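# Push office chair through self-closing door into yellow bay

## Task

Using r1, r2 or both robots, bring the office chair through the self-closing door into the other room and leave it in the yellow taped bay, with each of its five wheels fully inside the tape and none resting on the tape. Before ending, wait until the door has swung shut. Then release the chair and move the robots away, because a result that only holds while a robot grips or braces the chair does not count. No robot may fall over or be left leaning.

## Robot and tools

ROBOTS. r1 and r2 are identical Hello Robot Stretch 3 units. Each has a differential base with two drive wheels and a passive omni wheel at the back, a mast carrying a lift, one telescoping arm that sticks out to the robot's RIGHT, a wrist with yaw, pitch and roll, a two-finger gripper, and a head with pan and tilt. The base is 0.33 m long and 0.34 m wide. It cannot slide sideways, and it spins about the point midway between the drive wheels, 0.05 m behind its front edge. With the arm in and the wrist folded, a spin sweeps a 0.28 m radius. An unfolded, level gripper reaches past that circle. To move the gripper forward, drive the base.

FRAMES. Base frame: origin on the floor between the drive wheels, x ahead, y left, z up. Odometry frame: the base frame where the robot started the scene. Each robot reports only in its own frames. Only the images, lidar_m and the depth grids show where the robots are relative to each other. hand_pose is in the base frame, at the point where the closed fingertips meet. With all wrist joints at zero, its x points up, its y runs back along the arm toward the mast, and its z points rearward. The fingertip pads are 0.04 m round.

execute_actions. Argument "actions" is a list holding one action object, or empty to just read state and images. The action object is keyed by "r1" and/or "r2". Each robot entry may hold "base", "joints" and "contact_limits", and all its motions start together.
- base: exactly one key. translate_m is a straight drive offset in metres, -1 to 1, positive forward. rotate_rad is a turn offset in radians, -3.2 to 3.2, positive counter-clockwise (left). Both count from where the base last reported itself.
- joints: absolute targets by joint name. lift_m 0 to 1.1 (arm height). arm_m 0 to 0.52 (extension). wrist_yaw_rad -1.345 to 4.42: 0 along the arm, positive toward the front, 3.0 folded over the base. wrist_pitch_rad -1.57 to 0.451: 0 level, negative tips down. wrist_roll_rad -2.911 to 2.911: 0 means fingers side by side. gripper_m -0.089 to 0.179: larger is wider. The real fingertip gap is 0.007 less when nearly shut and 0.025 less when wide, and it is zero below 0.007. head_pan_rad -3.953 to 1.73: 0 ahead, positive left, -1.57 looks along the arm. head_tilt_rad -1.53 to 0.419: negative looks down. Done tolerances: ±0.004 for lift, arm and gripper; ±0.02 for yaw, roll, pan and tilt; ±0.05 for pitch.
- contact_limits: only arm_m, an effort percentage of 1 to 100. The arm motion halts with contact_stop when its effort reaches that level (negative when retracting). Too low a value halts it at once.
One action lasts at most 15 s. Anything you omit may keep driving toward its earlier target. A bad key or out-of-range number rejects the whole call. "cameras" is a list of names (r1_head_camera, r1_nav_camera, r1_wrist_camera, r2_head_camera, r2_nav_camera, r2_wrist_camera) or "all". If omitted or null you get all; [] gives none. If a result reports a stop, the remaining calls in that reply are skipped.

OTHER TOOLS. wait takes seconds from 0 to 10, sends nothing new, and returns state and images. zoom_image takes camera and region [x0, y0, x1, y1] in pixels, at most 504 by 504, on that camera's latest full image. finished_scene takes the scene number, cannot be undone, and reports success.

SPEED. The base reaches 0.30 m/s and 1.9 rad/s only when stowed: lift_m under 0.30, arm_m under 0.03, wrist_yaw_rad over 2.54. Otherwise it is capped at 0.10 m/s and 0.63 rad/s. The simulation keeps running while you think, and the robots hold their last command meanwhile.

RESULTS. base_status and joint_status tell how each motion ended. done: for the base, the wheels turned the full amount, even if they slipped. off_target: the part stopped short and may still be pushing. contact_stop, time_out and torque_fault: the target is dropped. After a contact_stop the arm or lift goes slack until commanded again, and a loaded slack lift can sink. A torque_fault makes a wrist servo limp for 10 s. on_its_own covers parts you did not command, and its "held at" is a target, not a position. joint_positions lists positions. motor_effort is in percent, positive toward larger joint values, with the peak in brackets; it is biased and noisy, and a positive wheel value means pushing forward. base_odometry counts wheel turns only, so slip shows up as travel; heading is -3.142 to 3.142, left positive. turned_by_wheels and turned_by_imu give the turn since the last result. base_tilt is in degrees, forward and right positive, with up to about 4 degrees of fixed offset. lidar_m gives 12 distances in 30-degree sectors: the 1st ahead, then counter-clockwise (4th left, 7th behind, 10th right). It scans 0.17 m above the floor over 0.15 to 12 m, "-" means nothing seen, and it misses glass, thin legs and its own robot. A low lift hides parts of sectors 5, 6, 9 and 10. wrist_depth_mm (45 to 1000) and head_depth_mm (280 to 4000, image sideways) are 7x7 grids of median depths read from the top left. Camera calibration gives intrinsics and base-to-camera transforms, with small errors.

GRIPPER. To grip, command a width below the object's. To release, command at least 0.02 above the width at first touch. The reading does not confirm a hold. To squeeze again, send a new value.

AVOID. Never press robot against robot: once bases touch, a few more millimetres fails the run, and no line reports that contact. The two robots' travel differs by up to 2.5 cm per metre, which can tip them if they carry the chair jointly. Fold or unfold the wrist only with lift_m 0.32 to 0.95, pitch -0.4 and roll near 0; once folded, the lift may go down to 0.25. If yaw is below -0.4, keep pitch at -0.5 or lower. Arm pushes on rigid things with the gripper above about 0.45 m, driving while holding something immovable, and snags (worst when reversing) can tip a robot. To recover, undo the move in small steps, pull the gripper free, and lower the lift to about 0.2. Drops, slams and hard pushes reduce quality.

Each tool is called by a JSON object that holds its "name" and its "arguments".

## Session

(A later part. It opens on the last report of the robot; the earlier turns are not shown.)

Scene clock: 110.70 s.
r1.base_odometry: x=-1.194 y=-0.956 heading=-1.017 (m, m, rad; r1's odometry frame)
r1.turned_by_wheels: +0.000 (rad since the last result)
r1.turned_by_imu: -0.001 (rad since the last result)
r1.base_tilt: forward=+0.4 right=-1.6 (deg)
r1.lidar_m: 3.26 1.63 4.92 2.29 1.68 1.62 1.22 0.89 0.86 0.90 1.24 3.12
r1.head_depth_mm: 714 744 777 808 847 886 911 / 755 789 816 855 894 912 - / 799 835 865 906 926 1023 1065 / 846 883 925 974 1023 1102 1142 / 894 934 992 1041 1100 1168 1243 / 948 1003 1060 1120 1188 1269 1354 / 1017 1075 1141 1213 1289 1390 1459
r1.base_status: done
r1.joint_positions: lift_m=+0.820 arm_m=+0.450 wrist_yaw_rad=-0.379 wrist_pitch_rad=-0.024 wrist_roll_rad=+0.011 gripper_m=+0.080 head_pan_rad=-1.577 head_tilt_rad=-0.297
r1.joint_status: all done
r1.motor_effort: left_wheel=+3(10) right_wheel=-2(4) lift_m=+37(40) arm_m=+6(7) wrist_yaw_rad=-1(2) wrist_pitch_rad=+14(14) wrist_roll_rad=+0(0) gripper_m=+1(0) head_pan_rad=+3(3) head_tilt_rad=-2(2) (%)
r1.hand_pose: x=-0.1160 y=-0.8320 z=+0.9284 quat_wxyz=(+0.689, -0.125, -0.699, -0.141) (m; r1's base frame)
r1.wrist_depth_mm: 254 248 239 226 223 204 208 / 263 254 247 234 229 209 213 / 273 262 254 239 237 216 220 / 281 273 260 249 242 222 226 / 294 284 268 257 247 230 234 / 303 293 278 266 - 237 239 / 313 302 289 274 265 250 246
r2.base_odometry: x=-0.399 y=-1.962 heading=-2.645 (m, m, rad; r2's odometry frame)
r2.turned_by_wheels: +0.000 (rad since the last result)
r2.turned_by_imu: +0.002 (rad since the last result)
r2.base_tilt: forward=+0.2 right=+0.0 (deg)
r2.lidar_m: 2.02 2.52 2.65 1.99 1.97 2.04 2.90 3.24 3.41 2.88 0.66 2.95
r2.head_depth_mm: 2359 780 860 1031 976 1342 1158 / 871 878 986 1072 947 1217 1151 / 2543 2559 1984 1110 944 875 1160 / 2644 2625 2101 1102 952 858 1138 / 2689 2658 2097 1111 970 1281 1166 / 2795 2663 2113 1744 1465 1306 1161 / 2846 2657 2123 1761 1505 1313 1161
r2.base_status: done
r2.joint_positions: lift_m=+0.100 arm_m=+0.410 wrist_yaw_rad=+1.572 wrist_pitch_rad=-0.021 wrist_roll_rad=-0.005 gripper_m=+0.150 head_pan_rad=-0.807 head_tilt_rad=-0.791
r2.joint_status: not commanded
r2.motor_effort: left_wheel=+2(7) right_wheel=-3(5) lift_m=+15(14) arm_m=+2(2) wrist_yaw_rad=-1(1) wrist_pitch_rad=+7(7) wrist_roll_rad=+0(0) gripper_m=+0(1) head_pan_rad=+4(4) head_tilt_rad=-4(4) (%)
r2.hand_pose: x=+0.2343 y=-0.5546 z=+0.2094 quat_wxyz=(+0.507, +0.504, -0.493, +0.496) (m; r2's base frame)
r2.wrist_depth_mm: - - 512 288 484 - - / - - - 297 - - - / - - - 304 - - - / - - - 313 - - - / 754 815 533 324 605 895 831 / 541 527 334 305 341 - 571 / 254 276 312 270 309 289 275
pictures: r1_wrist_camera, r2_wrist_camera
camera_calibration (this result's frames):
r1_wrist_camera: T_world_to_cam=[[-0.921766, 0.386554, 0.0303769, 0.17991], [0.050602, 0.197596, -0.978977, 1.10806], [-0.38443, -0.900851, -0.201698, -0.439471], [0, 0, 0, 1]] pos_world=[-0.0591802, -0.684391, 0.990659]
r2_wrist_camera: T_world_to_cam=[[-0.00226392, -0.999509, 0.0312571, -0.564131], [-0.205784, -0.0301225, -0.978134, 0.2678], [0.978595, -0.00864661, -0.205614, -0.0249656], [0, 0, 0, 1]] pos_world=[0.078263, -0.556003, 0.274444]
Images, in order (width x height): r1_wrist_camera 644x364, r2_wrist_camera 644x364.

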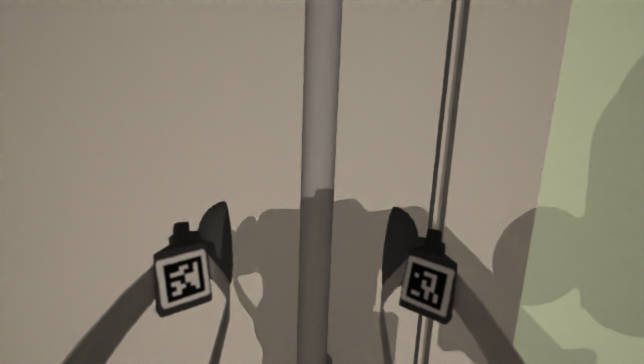

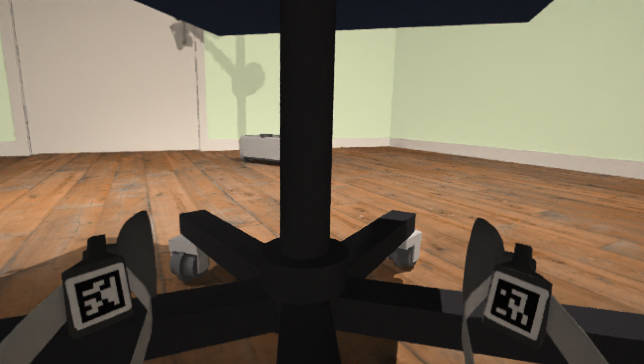

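{"name": "execute_actions", "arguments": {"actions": [{"r1":{"base":{"translate_m":-0.028},"joints":{"arm_m":0.505}},"r2":{"base":{"translate_m":0.215},"joints":{"arm_m":0.40}}}], "cameras": ["r1_wrist_camera","r2_wrist_camera"]}}

Scene clock: 117.13 s.
r1.base_odometry: x=-1.209 y=-0.932 heading=-1.017 (m, m, rad; r1's odometry frame)
r1.turned_by_wheels: +0.000 (rad since the last result)
r1.turned_by_imu: -0.001 (rad since the last result)
r1.base_tilt: forward=+0.4 right=-1.6 (deg)
r1.lidar_m: 3.26 1.65 4.93 2.26 1.66 1.60 1.20 0.88 0.85 0.87 1.22 3.14
r1.head_depth_mm: 704 734 767 799 836 872 898 / 740 766 801 834 871 901 990 / 784 820 843 886 913 1002 1045 / 829 867 909 957 1009 1076 1128 / 877 922 970 1029 1092 1147 1224 / 934 983 1040 1101 1167 1240 1336 / 1000 1060 1119 1192 1275 1363 1448
r1.base_status: done
r1.joint_positions: lift_m=+0.820 arm_m=+0.505 wrist_yaw_rad=-0.379 wrist_pitch_rad=-0.024 wrist_roll_rad=+0.011 gripper_m=+0.080 head_pan_rad=-1.577 head_tilt_rad=-0.297
r1.joint_status: all done
r1.motor_effort: left_wheel=+3(6) right_wheel=-2(5) lift_m=+37(36) arm_m=+6(6) wrist_yaw_rad=-1(1) wrist_pitch_rad=+14(13) wrist_roll_rad=+0(0) gripper_m=+1(1) head_pan_rad=+3(3) head_tilt_rad=-1(2) (%)
r1.hand_pose: x=-0.1161 y=-0.8870 z=+0.9284 quat_wxyz=(+0.689, -0.125, -0.699, -0.141) (m; r1's base frame)
r1.wrist_depth_mm: 191 186 179 114 167 156 145 / 198 191 185 118 172 154 149 / 205 197 190 121 177 159 153 / 211 204 196 124 183 163 159 / 219 212 202 128 186 168 165 / 228 221 209 133 - 173 175 / 236 226 218 139 200 178 181
r2.base_odometry: x=-0.588 y=-2.064 heading=-2.645 (m, m, rad; r2's odometry frame)
r2.turned_by_wheels: +0.000 (rad since the last result)
r2.turned_by_imu: +0.002 (rad since the last result)
r2.base_tilt: forward=+0.3 right=+0.1 (deg)
r2.lidar_m: 1.83 2.34 2.46 2.09 2.07 2.14 3.03 3.42 3.61 2.78 0.56 2.85
r2.head_depth_mm: 2406 2537 969 1078 947 827 771 / 2437 2602 2095 1103 944 824 758 / 2478 2655 2135 1750 949 841 1143 / 2578 2615 2098 1744 948 1238 1165 / 2632 2649 2115 1756 1469 1304 1162 / 2674 2649 2120 1751 1493 1312 1161 / 2773 2666 2101 1759 1499 1312 1161
r2.base_status: done
r2.joint_positions: lift_m=+0.100 arm_m=+0.400 wrist_yaw_rad=+1.572 wrist_pitch_rad=-0.021 wrist_roll_rad=-0.005 gripper_m=+0.150 head_pan_rad=-0.807 head_tilt_rad=-0.791
r2.joint_status: all done
r2.motor_effort: left_wheel=+2(7) right_wheel=-4(4) lift_m=+15(14) arm_m=-2(1) wrist_yaw_rad=-1(1) wrist_pitch_rad=+7(7) wrist_roll_rad=+0(0) gripper_m=+0(1) head_pan_rad=+5(5) head_tilt_rad=-4(4) (%)
r2.hand_pose: x=+0.2343 y=-0.5450 z=+0.2094 quat_wxyz=(+0.507, +0.504, -0.493, +0.496) (m; r2's base frame)
r2.wrist_depth_mm: - - - 80 - - - / - - - 83 - - - / - - - 85 - - - / - - - 87 - - - / 746 830 657 90 741 890 829 / 549 330 483 93 364 - 567 / 390 279 233 96 260 411 431
pictures: r1_wrist_camera, r2_wrist_camera
camera_calibration (this result's frames):
r1_wrist_camera: T_world_to_cam=[[-0.921761, 0.386568, 0.030377, 0.20118], [0.0506046, 0.197595, -0.978977, 1.11893], [-0.384443, -0.900845, -0.201697, -0.489016], [0, 0, 0, 1]] pos_world=[-0.0591816, -0.739391, 0.990659]
r2_wrist_camera: T_world_to_cam=[[-0.00226392, -0.999509, 0.031257, -0.55461], [-0.205784, -0.0301225, -0.978134, 0.268087], [0.978595, -0.0086466, -0.205615, -0.0248832], [0, 0, 0, 1]] pos_world=[0.078263, -0.546477, 0.274444]
Images, in order (width x height): r1_wrist_camera 644x364, r2_wrist_camera 644x364.

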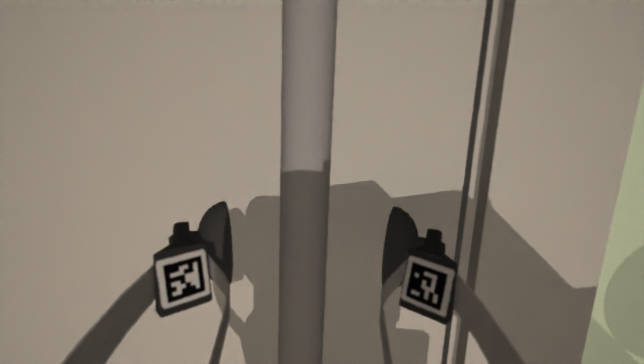

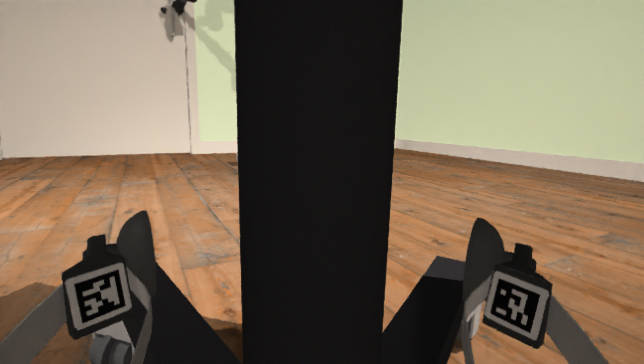

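{"name": "execute_actions", "arguments": {"actions": [{"r1":{"joints":{"arm_m":0.513,"gripper_m":-0.03}},"r2":{"joints":{"gripper_m":0.02}}}], "cameras": ["r1_wrist_camera","r2_wrist_camera"]}}

Scene clock: 120.53 s.
r1.base_odometry: x=-1.209 y=-0.932 heading=-1.017 (m, m, rad; r1's odometry frame)
r1.turned_by_wheels: +0.000 (rad since the last result)
r1.turned_by_imu: -0.001 (rad since the last result)
r1.base_tilt: forward=+0.5 right=-1.7 (deg)
r1.lidar_m: 3.27 1.66 4.94 2.26 1.66 1.60 1.20 0.88 0.85 0.87 1.22 3.14
r1.head_depth_mm: 706 735 765 798 834 872 895 / 740 767 801 832 875 899 989 / 784 819 846 888 915 1001 1051 / 830 872 909 957 1013 1072 1120 / 879 924 968 1024 1086 1153 1225 / 935 986 1038 1103 1165 1241 1334 / 1003 1054 1112 1191 1274 1358 1450
r1.base_status: not commanded
r1.joint_positions: lift_m=+0.820 arm_m=+0.513 wrist_yaw_rad=-0.382 wrist_pitch_rad=-0.024 wrist_roll_rad=+0.011 gripper_m=-0.029 head_pan_rad=-1.577 head_tilt_rad=-0.297
r1.joint_status: all done
r1.motor_effort: left_wheel=+1(3) right_wheel=-1(2) lift_m=+37(37) arm_m=+6(6) wrist_yaw_rad=+2(3) wrist_pitch_rad=+13(13) wrist_roll_rad=+0(0) gripper_m=-17(93) head_pan_rad=+3(3) head_tilt_rad=-2(1) (%)
r1.hand_pose: x=-0.1166 y=-0.8947 z=+0.9284 quat_wxyz=(+0.689, -0.126, -0.699, -0.142) (m; r1's base frame)
r1.wrist_depth_mm: 184 179 172 105 161 156 139 / 190 184 177 108 165 159 143 / 196 190 183 112 170 156 147 / 202 196 189 117 175 157 151 / 210 202 197 117 180 162 156 / 217 210 - 121 184 166 163 / 226 219 209 194 194 171 169
r2.base_odometry: x=-0.588 y=-2.064 heading=-2.645 (m, m, rad; r2's odometry frame)
r2.turned_by_wheels: +0.000 (rad since the last result)
r2.turned_by_imu: +0.001 (rad since the last result)
r2.base_tilt: forward=+0.2 right=+0.1 (deg)
r2.lidar_m: 1.83 2.34 2.47 2.09 2.06 2.15 3.02 3.44 3.61 2.77 0.56 2.85
r2.head_depth_mm: 2386 2511 966 1084 948 826 769 / 2416 2608 2096 1103 948 825 759 / 2504 2620 2117 1740 949 844 1144 / 2575 2642 2107 1753 954 1245 1161 / 2649 2683 2119 1745 1462 1317 1160 / 2679 2651 2086 1742 1508 1310 1161 / 2728 2666 2107 1759 1500 1313 1162
r2.base_status: not commanded
r2.joint_positions: lift_m=+0.100 arm_m=+0.400 wrist_yaw_rad=+1.568 wrist_pitch_rad=-0.021 wrist_roll_rad=-0.005 gripper_m=+0.021 head_pan_rad=-0.807 head_tilt_rad=-0.791
r2.joint_status: all done
r2.motor_effort: left_wheel=+2(2) right_wheel=-3(3) lift_m=+15(15) arm_m=-2(2) wrist_yaw_rad=+2(2) wrist_pitch_rad=+7(7) wrist_roll_rad=+0(0) gripper_m=-25(99) head_pan_rad=+5(5) head_tilt_rad=-5(6) (%)
r2.hand_pose: x=+0.2343 y=-0.5461 z=+0.2094 quat_wxyz=(+0.508, +0.503, -0.494, +0.495) (m; r2's base frame)
r2.wrist_depth_mm: - - - 80 - - - / - - - 83 - - - / - - - 85 - - - / - - - 88 - - - / 747 762 98 91 884 825 826 / 529 352 98 93 - 569 563 / 408 264 233 96 259 431 431
pictures: r1_wrist_camera, r2_wrist_camera
camera_calibration (this result's frames):
r1_wrist_camera: T_world_to_cam=[[-0.920817, 0.388809, 0.0303777, 0.205765], [0.0510844, 0.197471, -0.978977, 1.12044], [-0.386634, -0.899907, -0.201697, -0.49565], [0, 0, 0, 1]] pos_world=[-0.0594, -0.747297, 0.990659]
r2_wrist_camera: T_world_to_cam=[[-0.0062947, -0.999491, 0.0312599, -0.554687], [-0.205904, -0.0292951, -0.978134, 0.268536], [0.978552, -0.0125936, -0.205614, -0.0270359], [0, 0, 0, 1]] pos_world=[0.078257, -0.546878, 0.274444]
Images, in order (width x height): r1_wrist_camera 644x364, r2_wrist_camera 644x364.

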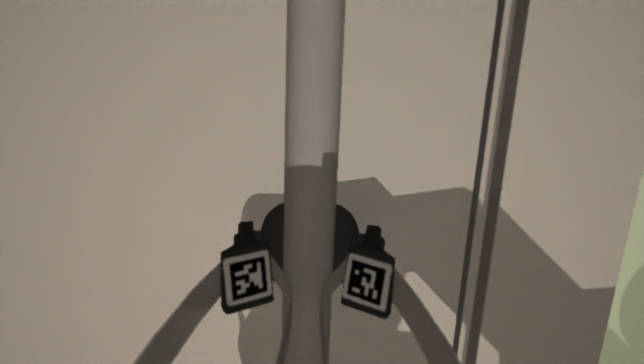

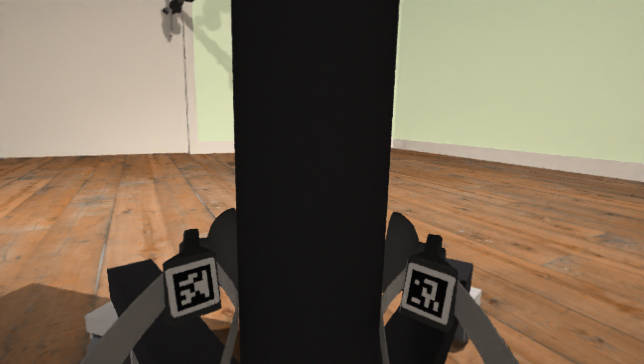

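{"name": "execute_actions", "arguments": {"actions": [{"r1":{"base":{"translate_m":0.079},"joints":{"arm_m":0.410}},"r2":{"base":{"rotate_rad":-0.2}}}], "cameras": ["r1_wrist_camera","r2_wrist_camera"]}}

{"name": "execute_actions", "arguments": {"actions": [{"r1":{"base":{"translate_m":0.093},"joints":{"arm_m":0.319}},"r2":{"base":{"translate_m":0.12},"joints":{"arm_m":0.36}}}], "cameras": ["r1_wrist_camera"]}}

Scene clock: 140.47 s.
r1.base_odometry: x=-1.168 y=-0.999 heading=-1.017 (m, m, rad; r1's odometry frame)
r1.turned_by_wheels: +0.000 (rad since the last result)
r1.turned_by_imu: -0.008 (rad since the last result)
r1.base_tilt: forward=+0.5 right=-1.6 (deg)
r1.lidar_m: 3.16 1.69 4.91 2.38 1.74 1.67 1.27 0.92 0.81 0.80 1.20 3.08
r1.head_depth_mm: 730 762 794 826 868 912 941 / 669 697 734 775 823 936 903 / 713 743 765 805 826 893 945 / 769 800 836 877 932 1015 1037 / 828 869 917 964 1022 1083 1153 / 900 951 1004 1065 1132 1211 1301 / 984 1038 1111 1185 1277 1365 1455
r1.base_status: done
r1.joint_positions: lift_m=+0.820 arm_m=+0.411 wrist_yaw_rad=-0.381 wrist_pitch_rad=-0.023 wrist_roll_rad=+0.011 gripper_m=-0.029 head_pan_rad=-1.577 head_tilt_rad=-0.297
r1.joint_status: all done
r1.motor_effort: left_wheel=-1(28) right_wheel=+1(22) lift_m=+37(37) arm_m=-9(15) wrist_yaw_rad=+1(36) wrist_pitch_rad=+13(15) wrist_roll_rad=+0(0) gripper_m=-14(17) head_pan_rad=+3(3) head_tilt_rad=-2(2) (%)
r1.hand_pose: x=-0.1165 y=-0.7928 z=+0.9285 quat_wxyz=(+0.689, -0.126, -0.699, -0.142) (m; r1's base frame)
r1.wrist_depth_mm: 215 201 188 113 164 160 258 / 221 208 192 116 169 257 265 / 231 214 199 121 173 265 272 / 238 222 206 128 178 276 280 / 248 230 214 125 183 288 286 / 259 239 224 130 186 298 298 / 271 251 226 204 197 309 306
r2.base_odometry: x=-0.588 y=-2.064 heading=-2.846 (m, m, rad; r2's odometry frame)
r2.turned_by_wheels: -0.200 (rad since the last result)
r2.turned_by_imu: -0.194 (rad since the last result)
r2.base_tilt: forward=+0.2 right=+0.0 (deg)
r2.lidar_m: 1.76 2.31 2.37 2.23 2.04 2.06 2.55 3.42 3.44 2.97 0.55 2.73
r2.head_depth_mm: 2347 785 883 1028 944 827 752 / 2440 2536 1008 1103 944 828 1032 / 2460 2631 2094 1701 947 843 1161 / 2476 2609 2112 1762 952 1155 1161 / 2466 2591 2106 1751 1458 1309 1159 / 2534 2624 2116 1745 1498 1314 1163 / 2531 2666 2091 1755 1496 1306 1166
r2.base_status: done
r2.joint_positions: lift_m=+0.100 arm_m=+0.400 wrist_yaw_rad=+1.585 wrist_pitch_rad=-0.022 wrist_roll_rad=-0.005 gripper_m=+0.030 head_pan_rad=-0.807 head_tilt_rad=-0.792
r2.joint_status: not commanded
r2.on_its_own: gripper_m is held at +0.029, not at your +0.020, by its stall guard, which is not easing now
r2.motor_effort: left_wheel=-2(41) right_wheel=+9(78) lift_m=+16(16) arm_m=+1(2) wrist_yaw_rad=-11(40) wrist_pitch_rad=+7(8) wrist_roll_rad=+0(0) gripper_m=-14(20) head_pan_rad=+4(5) head_tilt_rad=-3(5) (%)
r2.hand_pose: x=+0.2342 y=-0.5411 z=+0.2091 quat_wxyz=(+0.504, +0.508, -0.489, +0.499) (m; r2's base frame)
r2.wrist_depth_mm: - - - 95 - - - / - - - 97 - - - / - - - 100 - - - / - - - 103 - - - / 737 752 653 106 800 809 827 / 407 531 115 110 - 561 561 / 275 253 397 113 388 426 429
pictures: r1_wrist_camera, r2_wrist_camera
camera_calibration (this result's frames):
r1_wrist_camera: T_world_to_cam=[[-0.921026, 0.388314, 0.0303704, 0.165845], [0.0507366, 0.196917, -0.979107, 1.10011], [-0.386182, -0.900242, -0.201067, -0.404664], [0, 0, 0, 1]] pos_world=[-0.0593421, -0.645325, 0.990722]
r2_wrist_camera: T_world_to_cam=[[0.0114403, -0.999446, 0.0312602, -0.553865], [-0.20626, -0.0329487, -0.977942, 0.266429], [0.97843, 0.00474018, -0.206523, -0.017389], [0, 0, 0, 1]] pos_world=[0.0783041, -0.544697, 0.274275]
Images, in order (width x height): r1_wrist_camera 644x364, r2_wrist_camera 644x364.

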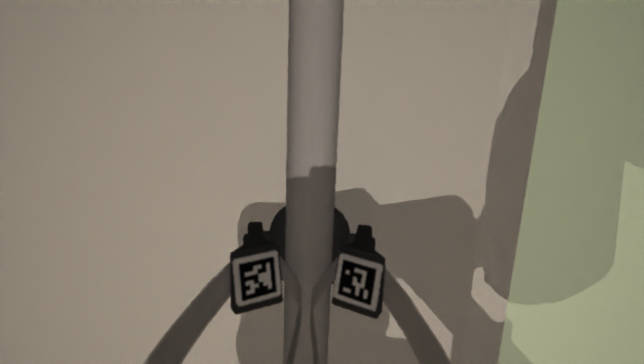

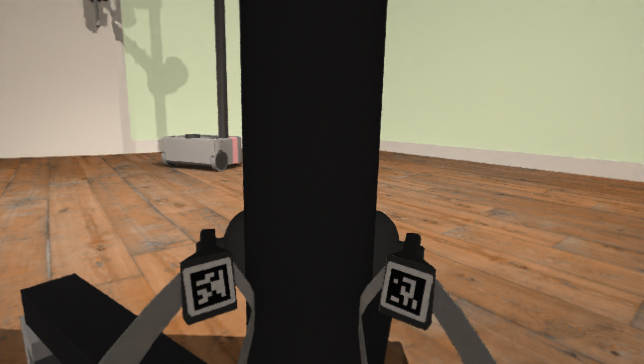

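Scene clock: 142.70 s.
r1.base_odometry: x=-1.119 y=-1.078 heading=-1.017 (m, m, rad; r1's odometry frame)
r1.turned_by_wheels: +0.000 (rad since the last result)
r1.turned_by_imu: -0.001 (rad since the last result)
r1.base_tilt: forward=+0.4 right=-1.6 (deg)
r1.lidar_m: 3.11 1.56 1.50 2.49 1.82 1.74 1.33 0.97 0.69 0.71 1.23 3.00
r1.head_depth_mm: 573 3379 3609 3706 2654 967 986 / 597 619 643 668 700 723 790 / 649 673 706 737 749 - 854 / 713 750 780 821 859 952 991 / 789 834 873 928 984 1037 1118 / 889 936 996 1063 1133 1218 1310 / 1010 1074 1154 1247 1334 1450 1499
r1.base_status: done
r1.joint_positions: lift_m=+0.820 arm_m=+0.320 wrist_yaw_rad=-0.389 wrist_pitch_rad=-0.024 wrist_roll_rad=+0.011 gripper_m=-0.029 head_pan_rad=-1.577 head_tilt_rad=-0.297
r1.joint_status: all done
r1.motor_effort: left_wheel=-3(9) right_wheel=+2(10) lift_m=+37(37) arm_m=-8(13) wrist_yaw_rad=+10(14) wrist_pitch_rad=+13(13) wrist_roll_rad=+0(0) gripper_m=-15(14) head_pan_rad=+3(3) head_tilt_rad=-3(2) (%)
r1.hand_pose: x=-0.1184 y=-0.7010 z=+0.9284 quat_wxyz=(+0.689, -0.129, -0.699, -0.145) (m; r1's base frame)
r1.wrist_depth_mm: 249 222 197 113 161 150 366 / 259 229 203 116 165 155 373 / 273 237 210 120 169 160 385 / 283 246 217 125 174 165 400 / 297 257 228 126 178 413 407 / 309 268 239 129 180 427 419 / 327 283 237 202 192 442 434
r2.base_odometry: x=-0.703 y=-2.099 heading=-2.846 (m, m, rad; r2's odometry frame)
r2.turned_by_wheels: +0.000 (rad since the last result)
r2.turned_by_imu: +0.000 (rad since the last result)
r2.base_tilt: forward=+0.2 right=+0.0 (deg)
r2.lidar_m: 1.55 2.11 2.26 2.31 2.12 2.13 2.64 3.52 3.56 2.89 0.53 2.65
r2.head_depth_mm: 2319 771 862 991 946 826 760 / 2388 2582 1986 1103 947 826 746 / 2404 2586 2103 1741 951 827 1126 / 2412 2603 2087 1748 946 877 1151 / 2420 2614 2109 1748 1414 1283 1155 / 2416 2611 2119 1752 1506 1317 1162 / 2420 2621 2095 1747 1488 1313 1166
r2.base_status: done
r2.joint_positions: lift_m=+0.100 arm_m=+0.360 wrist_yaw_rad=+1.551 wrist_pitch_rad=-0.023 wrist_roll_rad=-0.005 gripper_m=+0.030 head_pan_rad=-0.807 head_tilt_rad=-0.792
r2.joint_status: all done
r2.on_its_own: gripper_m is held at +0.029, not at your +0.020, by its stall guard, which is not easing now; wrist_yaw_rad is at rest, and its effort (+14) is outside its rest range (-12 to +12)
r2.motor_effort: left_wheel=-6(13) right_wheel=+12(33) lift_m=+16(17) arm_m=-2(4) wrist_yaw_rad=+14(15) wrist_pitch_rad=+8(8) wrist_roll_rad=+0(0) gripper_m=-14(14) head_pan_rad=+4(5) head_tilt_rad=-3(4) (%)
r2.hand_pose: x=+0.2342 y=-0.5103 z=+0.2090 quat_wxyz=(+0.512, +0.500, -0.498, +0.491) (m; r2's base frame)
r2.wrist_depth_mm: - - - 95 - - - / - - - 97 - - - / - - - 100 - - - / - - - 103 - - - / 739 752 684 106 805 817 806 / 492 535 116 110 - 553 558 / 309 260 395 114 386 430 428
pictures: r1_wrist_camera
camera_calibration (this result's frames):
r1_wrist_camera: T_world_to_cam=[[-0.917811, 0.395853, 0.0303801, 0.134045], [0.0525463, 0.196966, -0.979001, 1.08214], [-0.393524, -0.896942, -0.201578, -0.320819], [0, 0, 0, 1]] pos_world=[-0.0600845, -0.553962, 0.990671]
Images, in order (width x height): r1_wrist_camera 644x364.

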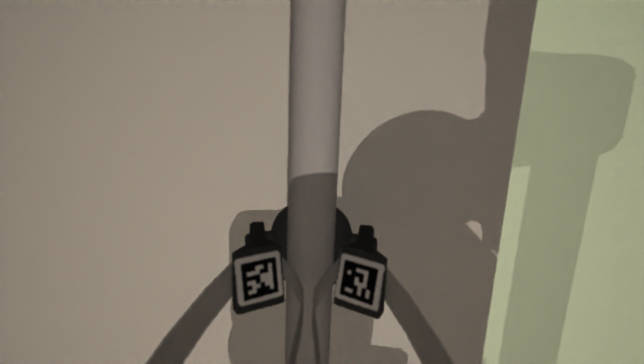

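Working. Continue.

{"name": "execute_actions", "arguments": {"actions": [{"r1":{"base":{"translate_m":0.10},"joints":{"arm_m":0.241}},"r2":{"base":{"translate_m":0.12},"joints":{"arm_m":0.32}}}], "cameras": []}}

{"name": "execute_actions", "arguments": {"actions": [{"r1":{"base":{"translate_m":0.115},"joints":{"arm_m":0.179}},"r2":{"base":{"translate_m":0.12},"joints":{"arm_m":0.28}}}], "cameras": []}}

{"name": "execute_actions", "arguments": {"actions": [{"r1":{"base":{"translate_m":0.122},"joints":{"arm_m":0.134}},"r2":{"base":{"translate_m":0.12},"joints":{"arm_m":0.24}}}], "cameras": ["r1_wrist_camera","r2_nav_camera"]}}

Scene clock: 148.60 s.
r1.base_odometry: x=-1.066 y=-1.164 heading=-1.017 (m, m, rad; r1's odometry frame)
r1.turned_by_wheels: +0.000 (rad since the last result)
r1.turned_by_imu: -0.001 (rad since the last result)
r1.base_tilt: forward=+0.6 right=-1.7 (deg)
r1.lidar_m: 3.03 1.35 1.31 2.62 1.92 1.84 1.41 1.02 0.61 0.64 1.34 2.91
r1.head_depth_mm: 493 511 537 565 2499 1876 1612 / 541 563 575 603 627 641 - / 604 627 655 681 713 730 - / 680 710 744 780 823 885 - / 781 820 865 919 969 1040 1112 / 916 974 1039 1107 1192 1284 1391 / 1102 1192 1270 1360 1458 1574 1557
r1.base_status: done
r1.joint_positions: lift_m=+0.820 arm_m=+0.242 wrist_yaw_rad=-0.388 wrist_pitch_rad=-0.025 wrist_roll_rad=+0.011 gripper_m=-0.029 head_pan_rad=-1.577 head_tilt_rad=-0.297
r1.joint_status: all done
r1.motor_effort: left_wheel=-5(7) right_wheel=+4(9) lift_m=+36(37) arm_m=-7(15) wrist_yaw_rad=+9(9) wrist_pitch_rad=+14(14) wrist_roll_rad=+0(0) gripper_m=-14(15) head_pan_rad=+3(3) head_tilt_rad=-1(2) (%)
r1.hand_pose: x=-0.1182 y=-0.6230 z=+0.9282 quat_wxyz=(+0.689, -0.128, -0.699, -0.144) (m; r1's base frame)
r1.wrist_depth_mm: 311 254 211 113 158 141 462 / 325 264 218 116 162 144 477 / 342 274 226 120 166 150 488 / 360 286 233 126 170 154 509 / 378 297 245 126 173 159 524 / 400 309 262 129 175 166 530 / 423 333 255 202 188 171 547
r2.base_odometry: x=-0.818 y=-2.134 heading=-2.846 (m, m, rad; r2's odometry frame)
r2.turned_by_wheels: +0.000 (rad since the last result)
r2.turned_by_imu: +0.002 (rad since the last result)
r2.base_tilt: forward=+0.2 right=+0.1 (deg)
r2.lidar_m: 1.34 1.87 2.15 2.39 2.19 2.21 2.73 3.61 3.66 2.79 0.48 2.57
r2.head_depth_mm: 2314 782 840 944 948 825 770 / 2292 2526 2084 1739 945 828 736 / 2339 2535 2100 1744 946 829 734 / 2330 2557 2123 1748 949 830 1128 / 2341 2558 2106 1752 950 1242 1158 / 2384 2578 2117 1753 1490 1308 1161 / 2374 2520 2108 1764 1504 1313 1169
r2.base_status: done
r2.joint_positions: lift_m=+0.100 arm_m=+0.320 wrist_yaw_rad=+1.576 wrist_pitch_rad=-0.023 wrist_roll_rad=-0.005 gripper_m=+0.030 head_pan_rad=-0.807 head_tilt_rad=-0.792
r2.joint_status: all done
r2.on_its_own: gripper_m is held at +0.029, not at your +0.020, by its stall guard, which is not easing now
r2.motor_effort: left_wheel=-1(11) right_wheel=+6(33) lift_m=+16(17) arm_m=-1(7) wrist_yaw_rad=-5(48) wrist_pitch_rad=+8(8) wrist_roll_rad=+0(0) gripper_m=-14(17) head_pan_rad=+5(5) head_tilt_rad=-4(4) (%)
r2.hand_pose: x=+0.2342 y=-0.4638 z=+0.2089 quat_wxyz=(+0.506, +0.506, -0.491, +0.497) (m; r2's base frame)
r2.wrist_depth_mm: - - - 95 - - - / - - - 97 - - - / - - - 100 - - - / - - - 103 - - - / 753 757 121 107 872 806 823 / 524 474 114 110 365 527 564 / 406 361 242 114 259 408 428
pictures: none
No camera images: the call's "cameras" was empty. Leave "cameras" out to get every camera's image.

Scene clock: 150.83 s.
r1.base_odometry: x=-1.006 y=-1.261 heading=-1.018 (m, m, rad; r1's odometry frame)
r1.turned_by_wheels: +0.000 (rad since the last result)
r1.turned_by_imu: -0.002 (rad since the last result)
r1.base_tilt: forward=+0.4 right=-1.7 (deg)
r1.lidar_m: 2.91 1.13 1.11 2.75 2.01 1.94 1.49 1.09 0.54 0.60 1.48 2.82
r1.head_depth_mm: 454 467 479 495 514 541 566 / 512 528 520 539 568 589 - / 586 605 630 655 682 707 - / 685 716 748 785 826 877 984 / 822 868 924 971 1042 1111 1185 / 1038 1109 1190 1291 1399 1504 1499 / 1220 1295 1364 1451 1562 1666 1549
r1.base_status: done
r1.joint_positions: lift_m=+0.820 arm_m=+0.179 wrist_yaw_rad=-0.404 wrist_pitch_rad=-0.025 wrist_roll_rad=+0.011 gripper_m=-0.029 head_pan_rad=-1.577 head_tilt_rad=-0.297
r1.joint_status: all done
r1.on_its_own: wrist_yaw_rad is at rest, and its effort (+27) is outside its rest range (-12 to +12)
r1.motor_effort: left_wheel=-9(14) right_wheel=+8(9) lift_m=+36(36) arm_m=-5(16) wrist_yaw_rad=+27(32) wrist_pitch_rad=+14(14) wrist_roll_rad=+0(0) gripper_m=-15(16) head_pan_rad=+3(3) head_tilt_rad=-1(1) (%)
r1.hand_pose: x=-0.1220 y=-0.5593 z=+0.9282 quat_wxyz=(+0.687, -0.134, -0.698, -0.150) (m; r1's base frame)
r1.wrist_depth_mm: 403 293 228 113 157 136 555 / 430 309 236 116 161 139 585 / 453 321 243 120 164 141 591 / 484 335 252 124 168 144 614 / 517 351 271 126 171 148 632 / 579 372 291 130 170 153 645 / 629 406 274 204 185 160 669
r2.base_odometry: x=-0.932 y=-2.169 heading=-2.846 (m, m, rad; r2's odometry frame)
r2.turned_by_wheels: +0.000 (rad since the last result)
r2.turned_by_imu: +0.001 (rad since the last result)
r2.base_tilt: forward=+0.2 right=+0.1 (deg)
r2.lidar_m: 1.13 1.63 1.98 2.47 2.26 2.29 2.82 3.71 3.74 2.73 0.45 2.50
r2.head_depth_mm: 2245 2436 845 902 945 826 758 / 2241 2463 2099 1736 944 826 737 / 2238 2483 2108 1740 946 827 733 / 2260 2501 2114 1742 950 829 737 / 2271 2516 2112 1743 948 878 1141 / 2291 2524 2116 1738 1509 1308 1160 / 2269 2536 2117 1755 1507 1308 1172
r2.base_status: done
r2.joint_positions: lift_m=+0.100 arm_m=+0.280 wrist_yaw_rad=+1.577 wrist_pitch_rad=-0.024 wrist_roll_rad=-0.005 gripper_m=+0.030 head_pan_rad=-0.807 head_tilt_rad=-0.792
r2.joint_status: all done
r2.on_its_own: gripper_m is held at +0.029, not at your +0.020, by its stall guard, which is not easing now
r2.motor_effort: left_wheel=-1(6) right_wheel=+5(25) lift_m=+16(16) arm_m=-1(4) wrist_yaw_rad=-5(34) wrist_pitch_rad=+8(8) wrist_roll_rad=+0(0) gripper_m=-13(16) head_pan_rad=+5(4) head_tilt_rad=-4(3) (%)
r2.hand_pose: x=+0.2342 y=-0.4236 z=+0.2088 quat_wxyz=(+0.506, +0.506, -0.491, +0.497) (m; r2's base frame)
r2.wrist_depth_mm: - - - 95 - - - / - - - 97 - - - / - - - 100 - - - / - - - 103 - - - / 749 757 121 107 863 812 822 / 522 528 115 110 558 366 563 / 406 392 253 114 267 332 430
pictures: none
No camera images: the call's "cameras" was empty. Leave "cameras" out to get every camera's image.

Scene clock: 153.10 s.
r1.base_odometry: x=-0.942 y=-1.365 heading=-1.018 (m, m, rad; r1's odometry frame)
r1.turned_by_wheels: -0.001 (rad since the last result)
r1.turned_by_imu: -0.002 (rad since the last result)
r1.base_tilt: forward=+0.4 right=-1.8 (deg)
r1.lidar_m: 2.81 0.91 0.93 2.91 2.12 2.04 1.58 1.15 0.48 0.59 1.57 2.70
r1.head_depth_mm: 436 446 450 468 482 496 505 / 504 519 510 519 532 546 565 / 600 623 643 666 693 731 - / 740 771 807 846 891 932 1020 / 964 1024 1089 1155 1241 1331 1411 / 1212 1278 1349 1429 1520 1611 1540 / 1296 1373 1447 1546 1643 1754 1547
r1.base_status: done
r1.joint_positions: lift_m=+0.820 arm_m=+0.134 wrist_yaw_rad=-0.423 wrist_pitch_rad=-0.025 wrist_roll_rad=+0.011 gripper_m=-0.029 head_pan_rad=-1.577 head_tilt_rad=-0.297
r1.joint_status: all done
r1.on_its_own: wrist_yaw_rad is at rest, and its effort (+48) is outside its rest range (-12 to +12)
r1.motor_effort: left_wheel=-13(13) right_wheel=+11(12) lift_m=+36(36) arm_m=-1(17) wrist_yaw_rad=+48(48) wrist_pitch_rad=+14(14) wrist_roll_rad=+0(0) gripper_m=-17(16) head_pan_rad=+3(3) head_tilt_rad=-1(2) (%)
r1.hand_pose: x=-0.1263 y=-0.5121 z=+0.9281 quat_wxyz=(+0.686, -0.140, -0.697, -0.157) (m; r1's base frame)
r1.wrist_depth_mm: 632 363 254 114 158 133 120 / 690 381 264 119 161 135 124 / 762 398 271 184 165 137 143 / 788 422 282 127 168 140 704 / 816 445 304 126 170 142 734 / 867 469 338 131 168 145 765 / 888 523 300 173 186 148 786
r2.base_odometry: x=-1.047 y=-2.204 heading=-2.846 (m, m, rad; r2's odometry frame)
r2.turned_by_wheels: +0.000 (rad since the last result)
r2.turned_by_imu: +0.001 (rad since the last result)
r2.base_tilt: forward=+0.2 right=+0.1 (deg)
r2.lidar_m: 0.91 0.91 1.79 2.47 2.33 2.35 2.91 3.80 3.83 2.64 0.41 2.43
r2.head_depth_mm: 2174 2431 2091 881 945 829 733 / 2180 2460 2085 1738 945 828 736 / 2192 2459 2108 1746 943 828 736 / 2197 2447 2088 1736 950 830 738 / 2222 2470 2110 1760 954 830 748 / 2212 2463 2114 1760 1509 1307 1164 / 2210 2449 2113 1762 1506 1308 1162
r2.base_status: done
r2.joint_positions: lift_m=+0.100 arm_m=+0.240 wrist_yaw_rad=+1.579 wrist_pitch_rad=-0.024 wrist_roll_rad=-0.005 gripper_m=+0.030 head_pan_rad=-0.807 head_tilt_rad=-0.792
r2.joint_status: all done
r2.on_its_own: gripper_m is held at +0.029, not at your +0.020, by its stall guard, which is not easing now
r2.motor_effort: left_wheel=+0(7) right_wheel=+4(24) lift_m=+17(15) arm_m=-1(5) wrist_yaw_rad=-6(33) wrist_pitch_rad=+8(8) wrist_roll_rad=+0(0) gripper_m=-14(15) head_pan_rad=+4(5) head_tilt_rad=-4(4) (%)
r2.hand_pose: x=+0.2342 y=-0.3830 z=+0.2087 quat_wxyz=(+0.506, +0.507, -0.490, +0.497) (m; r2's base frame)
r2.wrist_depth_mm: - - - 95 - - - / - - - 97 - - - / - - - 100 - - - / 777 829 - 103 - - - / 742 754 120 106 871 819 839 / 527 532 115 110 559 554 566 / 404 412 282 114 411 274 392
pictures: r1_wrist_camera, r2_nav_camera (sideways: a quarter turn counterclockwise sets it upright)
camera_calibration (this result's frames):
r1_wrist_camera: T_world_to_cam=[[-0.904019, 0.42641, 0.0303915, 0.0694452], [0.0595206, 0.19595, -0.978806, 1.04529], [-0.423328, -0.88305, -0.202523, -0.150337], [0, 0, 0, 1]] pos_world=[-0.0630782, -0.367192, 0.990577]
r2_nav_camera: T_world_to_cam=[[0.512008, -0.511521, 0.690068, -0.86334], [-0.727585, -0.685276, 0.0318752, 0.0158153], [0.456582, -0.518404, -0.723042, 0.896056], [0, 0, 0, 1]] pos_world=[0.0444206, 0.0337398, 1.24315]
Images, in order (width x height): r1_wrist_camera 644x364, r2_nav_camera 672x504.

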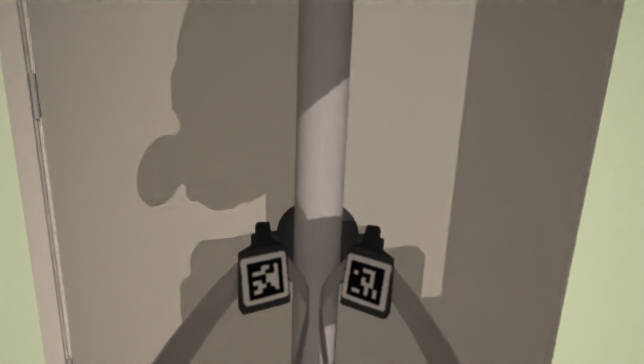

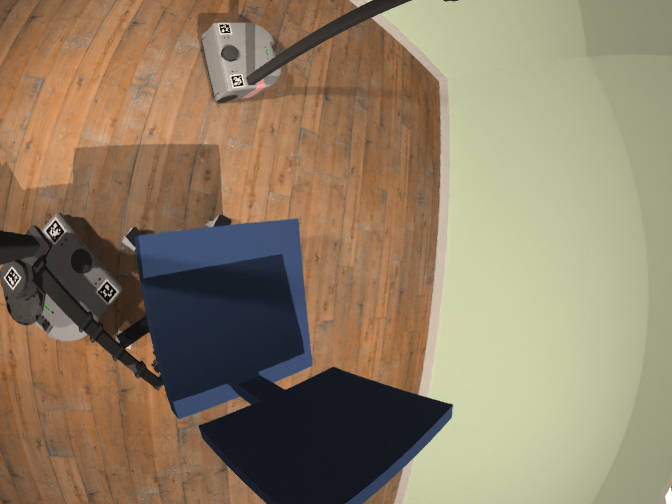

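{"name": "execute_actions", "arguments": {"actions": [{"r1":{"base":{"translate_m":0.127},"joints":{"arm_m":0.085,"wrist_yaw_rad":-0.42}}}], "cameras": []}}

{"name": "execute_actions", "arguments": {"actions": [{"r1":{"base":{"translate_m":0.13},"joints":{"arm_m":0.072}}}], "cameras": ["r1_wrist_camera"]}}

Scene clock: 159.23 s.
r1.base_odometry: x=-0.875 y=-1.473 heading=-1.019 (m, m, rad; r1's odometry frame)
r1.turned_by_wheels: +0.000 (rad since the last result)
r1.turned_by_imu: +0.068 (rad since the last result)
r1.base_tilt: forward=+0.5 right=-1.4 (deg)
r1.lidar_m: 2.76 0.83 0.89 2.87 2.19 2.14 1.56 1.19 0.42 0.59 1.77 2.61
r1.head_depth_mm: 425 429 417 440 446 455 463 / 536 543 522 506 516 527 534 / 730 745 765 781 805 828 916 / 1142 1185 1226 1274 1335 1404 1429 / 1266 1337 1405 1486 1571 1664 1540 / 1363 1437 1522 1610 1724 1806 1549 / 1480 1561 1667 1766 1884 1950 1541
r1.base_status: done
r1.joint_positions: lift_m=+0.820 arm_m=+0.086 wrist_yaw_rad=-0.412 wrist_pitch_rad=-0.023 wrist_roll_rad=+0.011 gripper_m=-0.029 head_pan_rad=-1.577 head_tilt_rad=-0.298
r1.joint_status: all done
r1.motor_effort: left_wheel=-1(38) right_wheel=+3(12) lift_m=+36(36) arm_m=-12(30) wrist_yaw_rad=-10(68) wrist_pitch_rad=+13(14) wrist_roll_rad=+0(0) gripper_m=-15(20) head_pan_rad=+3(3) head_tilt_rad=-1(3) (%)
r1.hand_pose: x=-0.1237 y=-0.4651 z=+0.9287 quat_wxyz=(+0.687, -0.137, -0.697, -0.152) (m; r1's base frame)
r1.wrist_depth_mm: 923 853 355 118 155 121 99 / 957 896 365 121 158 123 101 / 983 925 380 124 160 124 105 / - 936 396 127 162 126 108 / - - 466 129 165 127 112 / - - - 133 161 129 117 / - - 441 144 179 130 129
r2.base_odometry: x=-1.047 y=-2.204 heading=-2.846 (m, m, rad; r2's odometry frame)
r2.turned_by_wheels: +0.000 (rad since the last result)
r2.turned_by_imu: +0.002 (rad since the last result)
r2.base_tilt: forward=+0.2 right=+0.1 (deg)
r2.lidar_m: 0.82 0.82 1.69 2.46 2.34 2.35 2.92 3.80 3.82 2.64 0.41 2.42
r2.head_depth_mm: 2176 2430 2065 880 945 826 734 / 2173 2432 2086 1728 946 828 735 / 2200 2445 2107 1734 948 828 733 / 2225 2449 2103 1754 947 828 737 / 2210 2462 2108 1775 945 828 748 / 2205 2483 2124 1745 1500 1307 1163 / 2243 2449 2134 1751 1497 1310 1167
r2.base_status: not commanded
r2.joint_positions: lift_m=+0.100 arm_m=+0.240 wrist_yaw_rad=+1.579 wrist_pitch_rad=-0.024 wrist_roll_rad=-0.005 gripper_m=+0.030 head_pan_rad=-0.807 head_tilt_rad=-0.792
r2.joint_status: not commanded
r2.on_its_own: gripper_m is held at +0.029, not at your +0.020, by its stall guard, which is not easing now
r2.motor_effort: left_wheel=+0(0) right_wheel=+5(4) lift_m=+16(16) arm_m=-1(1) wrist_yaw_rad=-6(7) wrist_pitch_rad=+8(8) wrist_roll_rad=+0(0) gripper_m=-13(13) head_pan_rad=+4(5) head_tilt_rad=-4(3) (%)
r2.hand_pose: x=+0.2342 y=-0.3830 z=+0.2087 quat_wxyz=(+0.506, +0.507, -0.490, +0.497) (m; r2's base frame)
r2.wrist_depth_mm: - - - 95 - - - / - - - 98 - - - / - - - 100 - - - / 671 - - 104 - - - / 676 755 120 107 876 812 820 / 530 535 115 110 552 557 565 / 407 409 284 114 414 274 390
pictures: none
No camera images: the call's "cameras" was empty. Leave "cameras" out to get every camera's image.

Scene clock: 161.90 s.
r1.base_odometry: x=-0.807 y=-1.584 heading=-1.019 (m, m, rad; r1's odometry frame)
r1.turned_by_wheels: +0.000 (rad since the last result)
r1.turned_by_imu: +0.067 (rad since the last result)
r1.base_tilt: forward=+0.1 right=-1.0 (deg)
r1.lidar_m: 2.73 0.76 0.84 2.83 2.26 2.24 1.57 1.28 0.40 0.76 2.03 2.52
r1.head_depth_mm: 465 460 453 451 448 447 445 / 743 729 650 580 573 569 566 / 1205 1264 1312 1375 1445 1530 1526 / 1295 1368 1437 1510 1606 1711 1542 / 1412 1491 1561 1656 1768 1851 1535 / 1529 1626 1719 1842 1957 1978 1541 / 1692 1799 1894 2049 2213 2014 1532
r1.base_status: done
r1.joint_positions: lift_m=+0.820 arm_m=+0.073 wrist_yaw_rad=-0.411 wrist_pitch_rad=-0.010 wrist_roll_rad=+0.011 gripper_m=-0.029 head_pan_rad=-1.577 head_tilt_rad=-0.298
r1.joint_status: all done
r1.on_its_own: arm_m is at rest, and its effort (-17) is outside its rest range (-14 to +14)
r1.motor_effort: left_wheel=+0(24) right_wheel=+5(11) lift_m=+37(37) arm_m=-17(24) wrist_yaw_rad=-10(21) wrist_pitch_rad=+6(13) wrist_roll_rad=+0(0) gripper_m=-16(17) head_pan_rad=+4(3) head_tilt_rad=-1(0) (%)
r1.hand_pose: x=-0.1237 y=-0.4528 z=+0.9319 quat_wxyz=(+0.688, -0.141, -0.696, -0.147) (m; r1's base frame)
r1.wrist_depth_mm: - - 815 116 157 112 87 / - - 868 120 158 112 87 / - - 929 124 160 113 88 / - - 976 129 161 114 88 / - - - 130 163 115 90 / - - - 133 155 115 93 / - - - 220 177 117 96
r2.base_odometry: x=-1.047 y=-2.204 heading=-2.846 (m, m, rad; r2's odometry frame)
r2.turned_by_wheels: +0.000 (rad since the last result)
r2.turned_by_imu: +0.001 (rad since the last result)
r2.base_tilt: forward=+0.2 right=+0.0 (deg)
r2.lidar_m: 0.72 0.73 1.56 2.47 2.34 2.36 2.92 3.79 3.83 2.64 0.41 2.43
r2.head_depth_mm: 2167 2418 2085 878 944 825 735 / 2178 2438 2108 1743 948 826 733 / 2203 2434 2120 1748 942 828 736 / 2216 2447 2100 1759 953 829 737 / 2200 2448 2096 1741 952 831 751 / 2212 2465 2110 1754 1499 1316 1163 / 2234 2473 2114 1747 1498 1316 1156
r2.base_status: not commanded
r2.joint_positions: lift_m=+0.100 arm_m=+0.240 wrist_yaw_rad=+1.579 wrist_pitch_rad=-0.024 wrist_roll_rad=-0.005 gripper_m=+0.030 head_pan_rad=-0.807 head_tilt_rad=-0.792
r2.joint_status: not commanded
r2.on_its_own: gripper_m is held at +0.029, not at your +0.020, by its stall guard, which is not easing now
r2.motor_effort: left_wheel=+0(1) right_wheel=+4(4) lift_m=+16(16) arm_m=-1(1) wrist_yaw_rad=-7(6) wrist_pitch_rad=+8(8) wrist_roll_rad=+0(0) gripper_m=-14(14) head_pan_rad=+4(5) head_tilt_rad=-4(3) (%)
r2.hand_pose: x=+0.2342 y=-0.3830 z=+0.2087 quat_wxyz=(+0.506, +0.507, -0.490, +0.497) (m; r2's base frame)
r2.wrist_depth_mm: - - - 95 - - - / - - - 97 - - - / - - - 100 - - - / 674 - - 103 - - - / 646 751 120 107 863 813 825 / 525 537 115 110 559 556 565 / 406 408 281 114 411 274 394
pictures: r1_wrist_camera
camera_calibration (this result's frames):
r1_wrist_camera: T_world_to_cam=[[-0.908828, 0.416076, 0.0302145, 0.0412974], [0.0512997, 0.183343, -0.98171, 1.03322], [-0.414006, -0.890655, -0.187971, -0.111981], [0, 0, 0, 1]] pos_world=[-0.0618321, -0.306351, 0.99202]
Images, in order (width x height): r1_wrist_camera 644x364.

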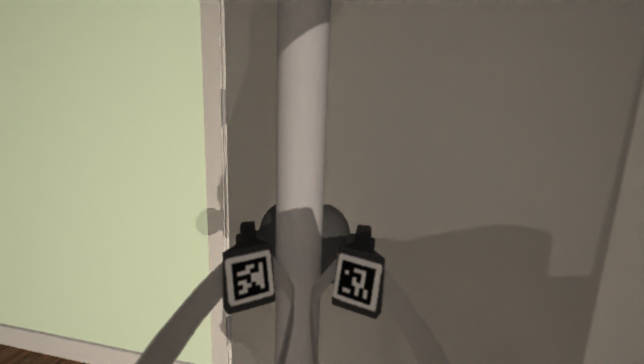

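{"name": "execute_actions", "arguments": {"actions": []}}

Scene clock: 171.63 s.
r1.base_odometry: x=-0.807 y=-1.584 heading=-1.019 (m, m, rad; r1's odometry frame)
r1.turned_by_wheels: +0.000 (rad since the last result)
r1.turned_by_imu: +0.000 (rad since the last result)
r1.base_tilt: forward=+0.2 right=-1.2 (deg)
r1.lidar_m: 2.73 0.77 0.84 2.82 2.26 2.24 1.57 1.28 0.40 0.76 2.03 2.51
r1.head_depth_mm: 464 461 454 453 449 447 444 / 742 729 649 577 574 570 566 / 1207 1262 1323 1369 1447 1540 1535 / 1306 1375 1440 1514 1606 1697 1528 / 1407 1501 1563 1664 1767 1843 1529 / 1527 1612 1727 1832 1968 1965 1546 / 1685 1793 1896 2030 2193 2016 1531
r1.base_status: done
r1.joint_positions: lift_m=+0.820 arm_m=+0.073 wrist_yaw_rad=-0.411 wrist_pitch_rad=-0.010 wrist_roll_rad=+0.011 gripper_m=-0.029 head_pan_rad=-1.577 head_tilt_rad=-0.298
r1.joint_status: all done
r1.on_its_own: arm_m is at rest, and its effort (-17) is outside its rest range (-14 to +14)
r1.motor_effort: left_wheel=+0(24) right_wheel=+6(11) lift_m=+36(37) arm_m=-17(24) wrist_yaw_rad=-10(21) wrist_pitch_rad=+6(13) wrist_roll_rad=+0(0) gripper_m=-15(17) head_pan_rad=+3(3) head_tilt_rad=-1(0) (%)
r1.hand_pose: x=-0.1237 y=-0.4528 z=+0.9319 quat_wxyz=(+0.688, -0.141, -0.696, -0.147) (m; r1's base frame)
r1.wrist_depth_mm: - - 811 116 157 112 87 / - - 873 120 159 112 87 / - - 916 124 160 113 88 / - - 961 129 161 114 88 / - - - 129 162 115 90 / - - - 133 155 115 93 / - - - 221 177 116 96
r2.base_odometry: x=-1.047 y=-2.204 heading=-2.846 (m, m, rad; r2's odometry frame)
r2.turned_by_wheels: +0.000 (rad since the last result)
r2.turned_by_imu: +0.001 (rad since the last result)
r2.base_tilt: forward=+0.2 right=+0.1 (deg)
r2.lidar_m: 0.73 0.73 1.55 2.47 2.34 2.36 2.92 3.80 3.83 2.64 0.41 2.43
r2.head_depth_mm: 2185 2438 2087 878 943 827 733 / 2184 2436 2113 1742 947 825 735 / 2181 2456 2093 1745 947 832 736 / 2223 2444 2098 1744 950 829 739 / 2229 2452 2098 1740 947 828 746 / 2205 2455 2092 1756 1493 1314 1161 / 2228 2463 2121 1754 1500 1303 1166
r2.base_status: not commanded
r2.joint_positions: lift_m=+0.100 arm_m=+0.240 wrist_yaw_rad=+1.579 wrist_pitch_rad=-0.024 wrist_roll_rad=-0.005 gripper_m=+0.030 head_pan_rad=-0.807 head_tilt_rad=-0.792
r2.joint_status: not commanded
r2.on_its_own: gripper_m is held at +0.029, not at your +0.020, by its stall guard, which is not easing now
r2.motor_effort: left_wheel=+0(1) right_wheel=+4(4) lift_m=+16(16) arm_m=-1(1) wrist_yaw_rad=-7(6) wrist_pitch_rad=+8(8) wrist_roll_rad=+0(0) gripper_m=-14(14) head_pan_rad=+5(5) head_tilt_rad=-4(3) (%)
r2.hand_pose: x=+0.2342 y=-0.3830 z=+0.2087 quat_wxyz=(+0.506, +0.507, -0.490, +0.497) (m; r2's base frame)
r2.wrist_depth_mm: - - - 95 - - - / - - - 98 - - - / - - - 100 - - - / 660 - - 103 - - - / 648 756 120 107 879 811 825 / 521 528 115 110 552 561 564 / 407 409 281 114 413 273 392
pictures: r1_head_camera (sideways: a quarter turn clockwise sets it upright), r1_nav_camera (sideways: a quarter turn counterclockwise sets it upright), r1_wrist_camera, r2_head_camera (sideways: a quarter turn clockwise sets it upright), r2_nav_camera (sideways: a quarter turn counterclockwise sets it upright), r2_wrist_camera
camera_calibration (this result's frames):
r1_head_camera: T_world_to_cam=[[0.00682835, 0.245607, -0.969345, 1.27485], [0.999086, -0.0425726, -0.00374892, 0.00342952], [-0.0421883, -0.968434, -0.245673, 0.277865], [0, 0, 0, 1]] pos_world=[-0.000408853, -0.0438716, 1.30404]
r1_nav_camera: T_world_to_cam=[[-0.0465618, -0.328416, 0.943385, -1.18719], [-0.998637, -0.00699818, -0.0517251, 0.116037], [0.0235893, -0.944507, -0.327643, 0.382365], [0, 0, 0, 1]] pos_world=[0.0515814, -0.0279358, 1.25126]
r1_wrist_camera: T_world_to_cam=[[-0.908828, 0.416076, 0.0302143, 0.0412976], [0.0513, 0.183343, -0.98171, 1.03322], [-0.414006, -0.890655, -0.187971, -0.111981], [0, 0, 0, 1]] pos_world=[-0.0618322, -0.306351, 0.99202]
r2_head_camera: T_world_to_cam=[[-0.48526, 0.569319, -0.663625, 0.889712], [0.76308, 0.646295, -0.00353178, 0.0052687], [0.426887, -0.508113, -0.748057, 0.932444], [0, 0, 0, 1]] pos_world=[0.0296734, -0.0361492, 1.28797]
r2_nav_camera: T_world_to_cam=[[0.512008, -0.511521, 0.690068, -0.86334], [-0.727585, -0.685276, 0.0318752, 0.0158153], [0.456582, -0.518404, -0.723042, 0.896056], [0, 0, 0, 1]] pos_world=[0.0444206, 0.0337398, 1.24315]
r2_wrist_camera: T_world_to_cam=[[0.00544373, -0.999496, 0.031263, -0.39439], [-0.208075, -0.0317114, -0.977599, 0.272047], [0.978098, -0.00118326, -0.208143, -0.020047], [0, 0, 0, 1]] pos_world=[0.0783611, -0.385588, 0.27411]
Images, in order (width x height): r1_head_camera 896x504, r1_nav_camera 672x504, r1_wrist_camera 644x364, r2_head_camera 896x504, r2_nav_camera 672x504, r2_wrist_camera 644x364.

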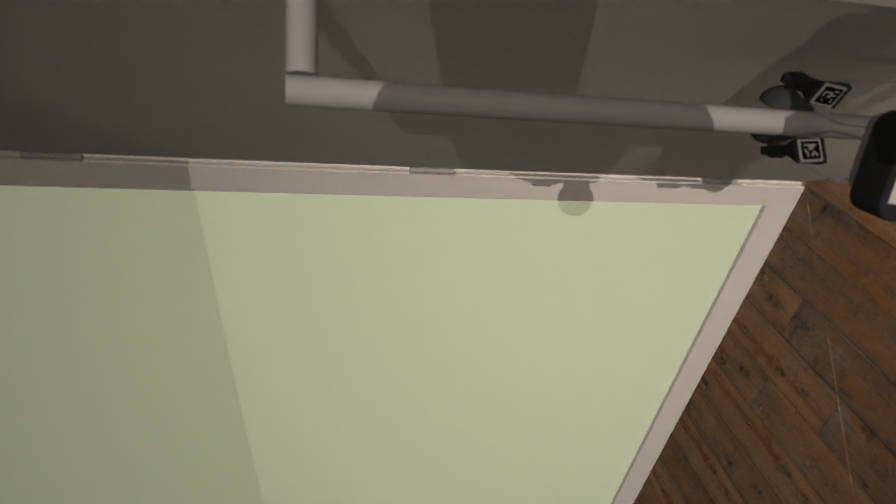

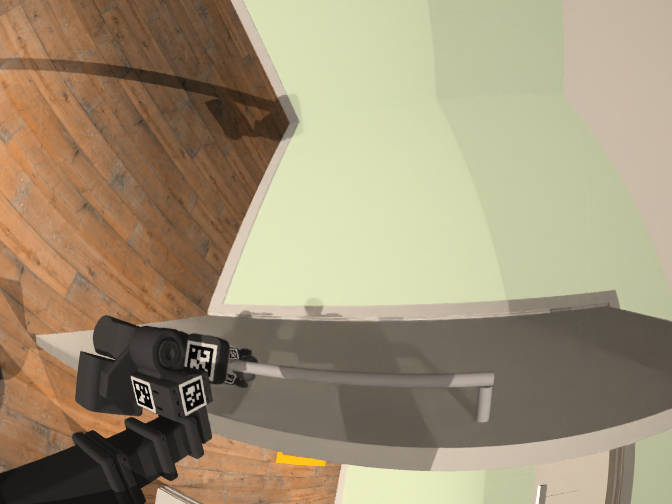

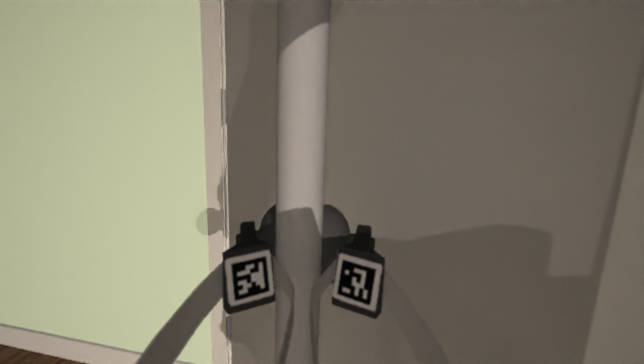

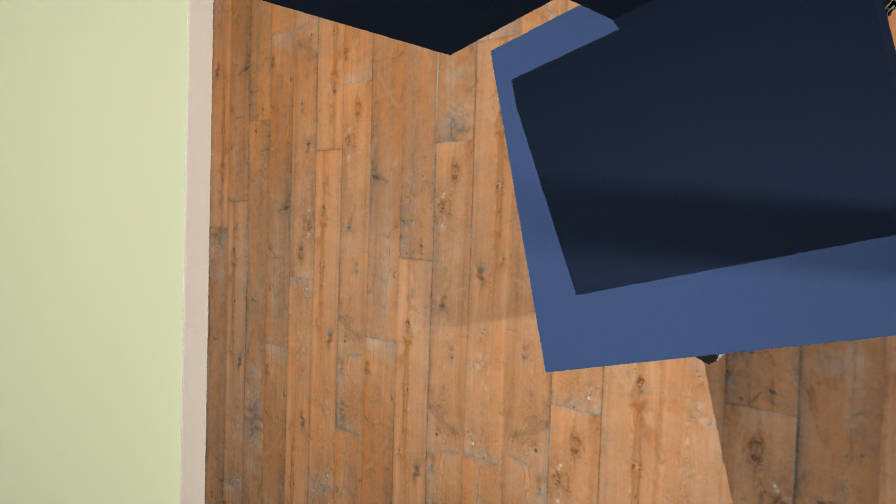

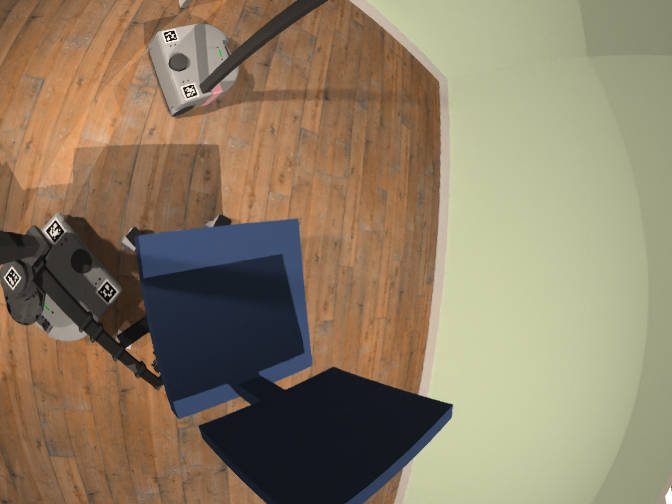

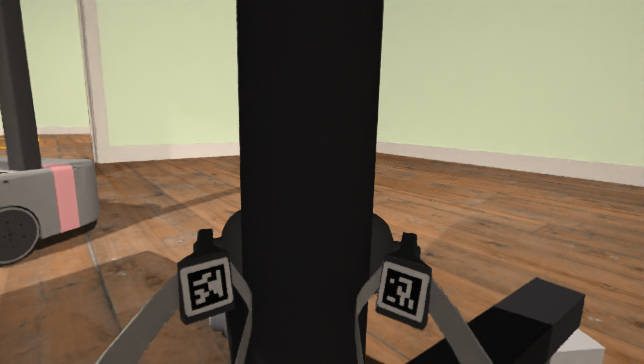

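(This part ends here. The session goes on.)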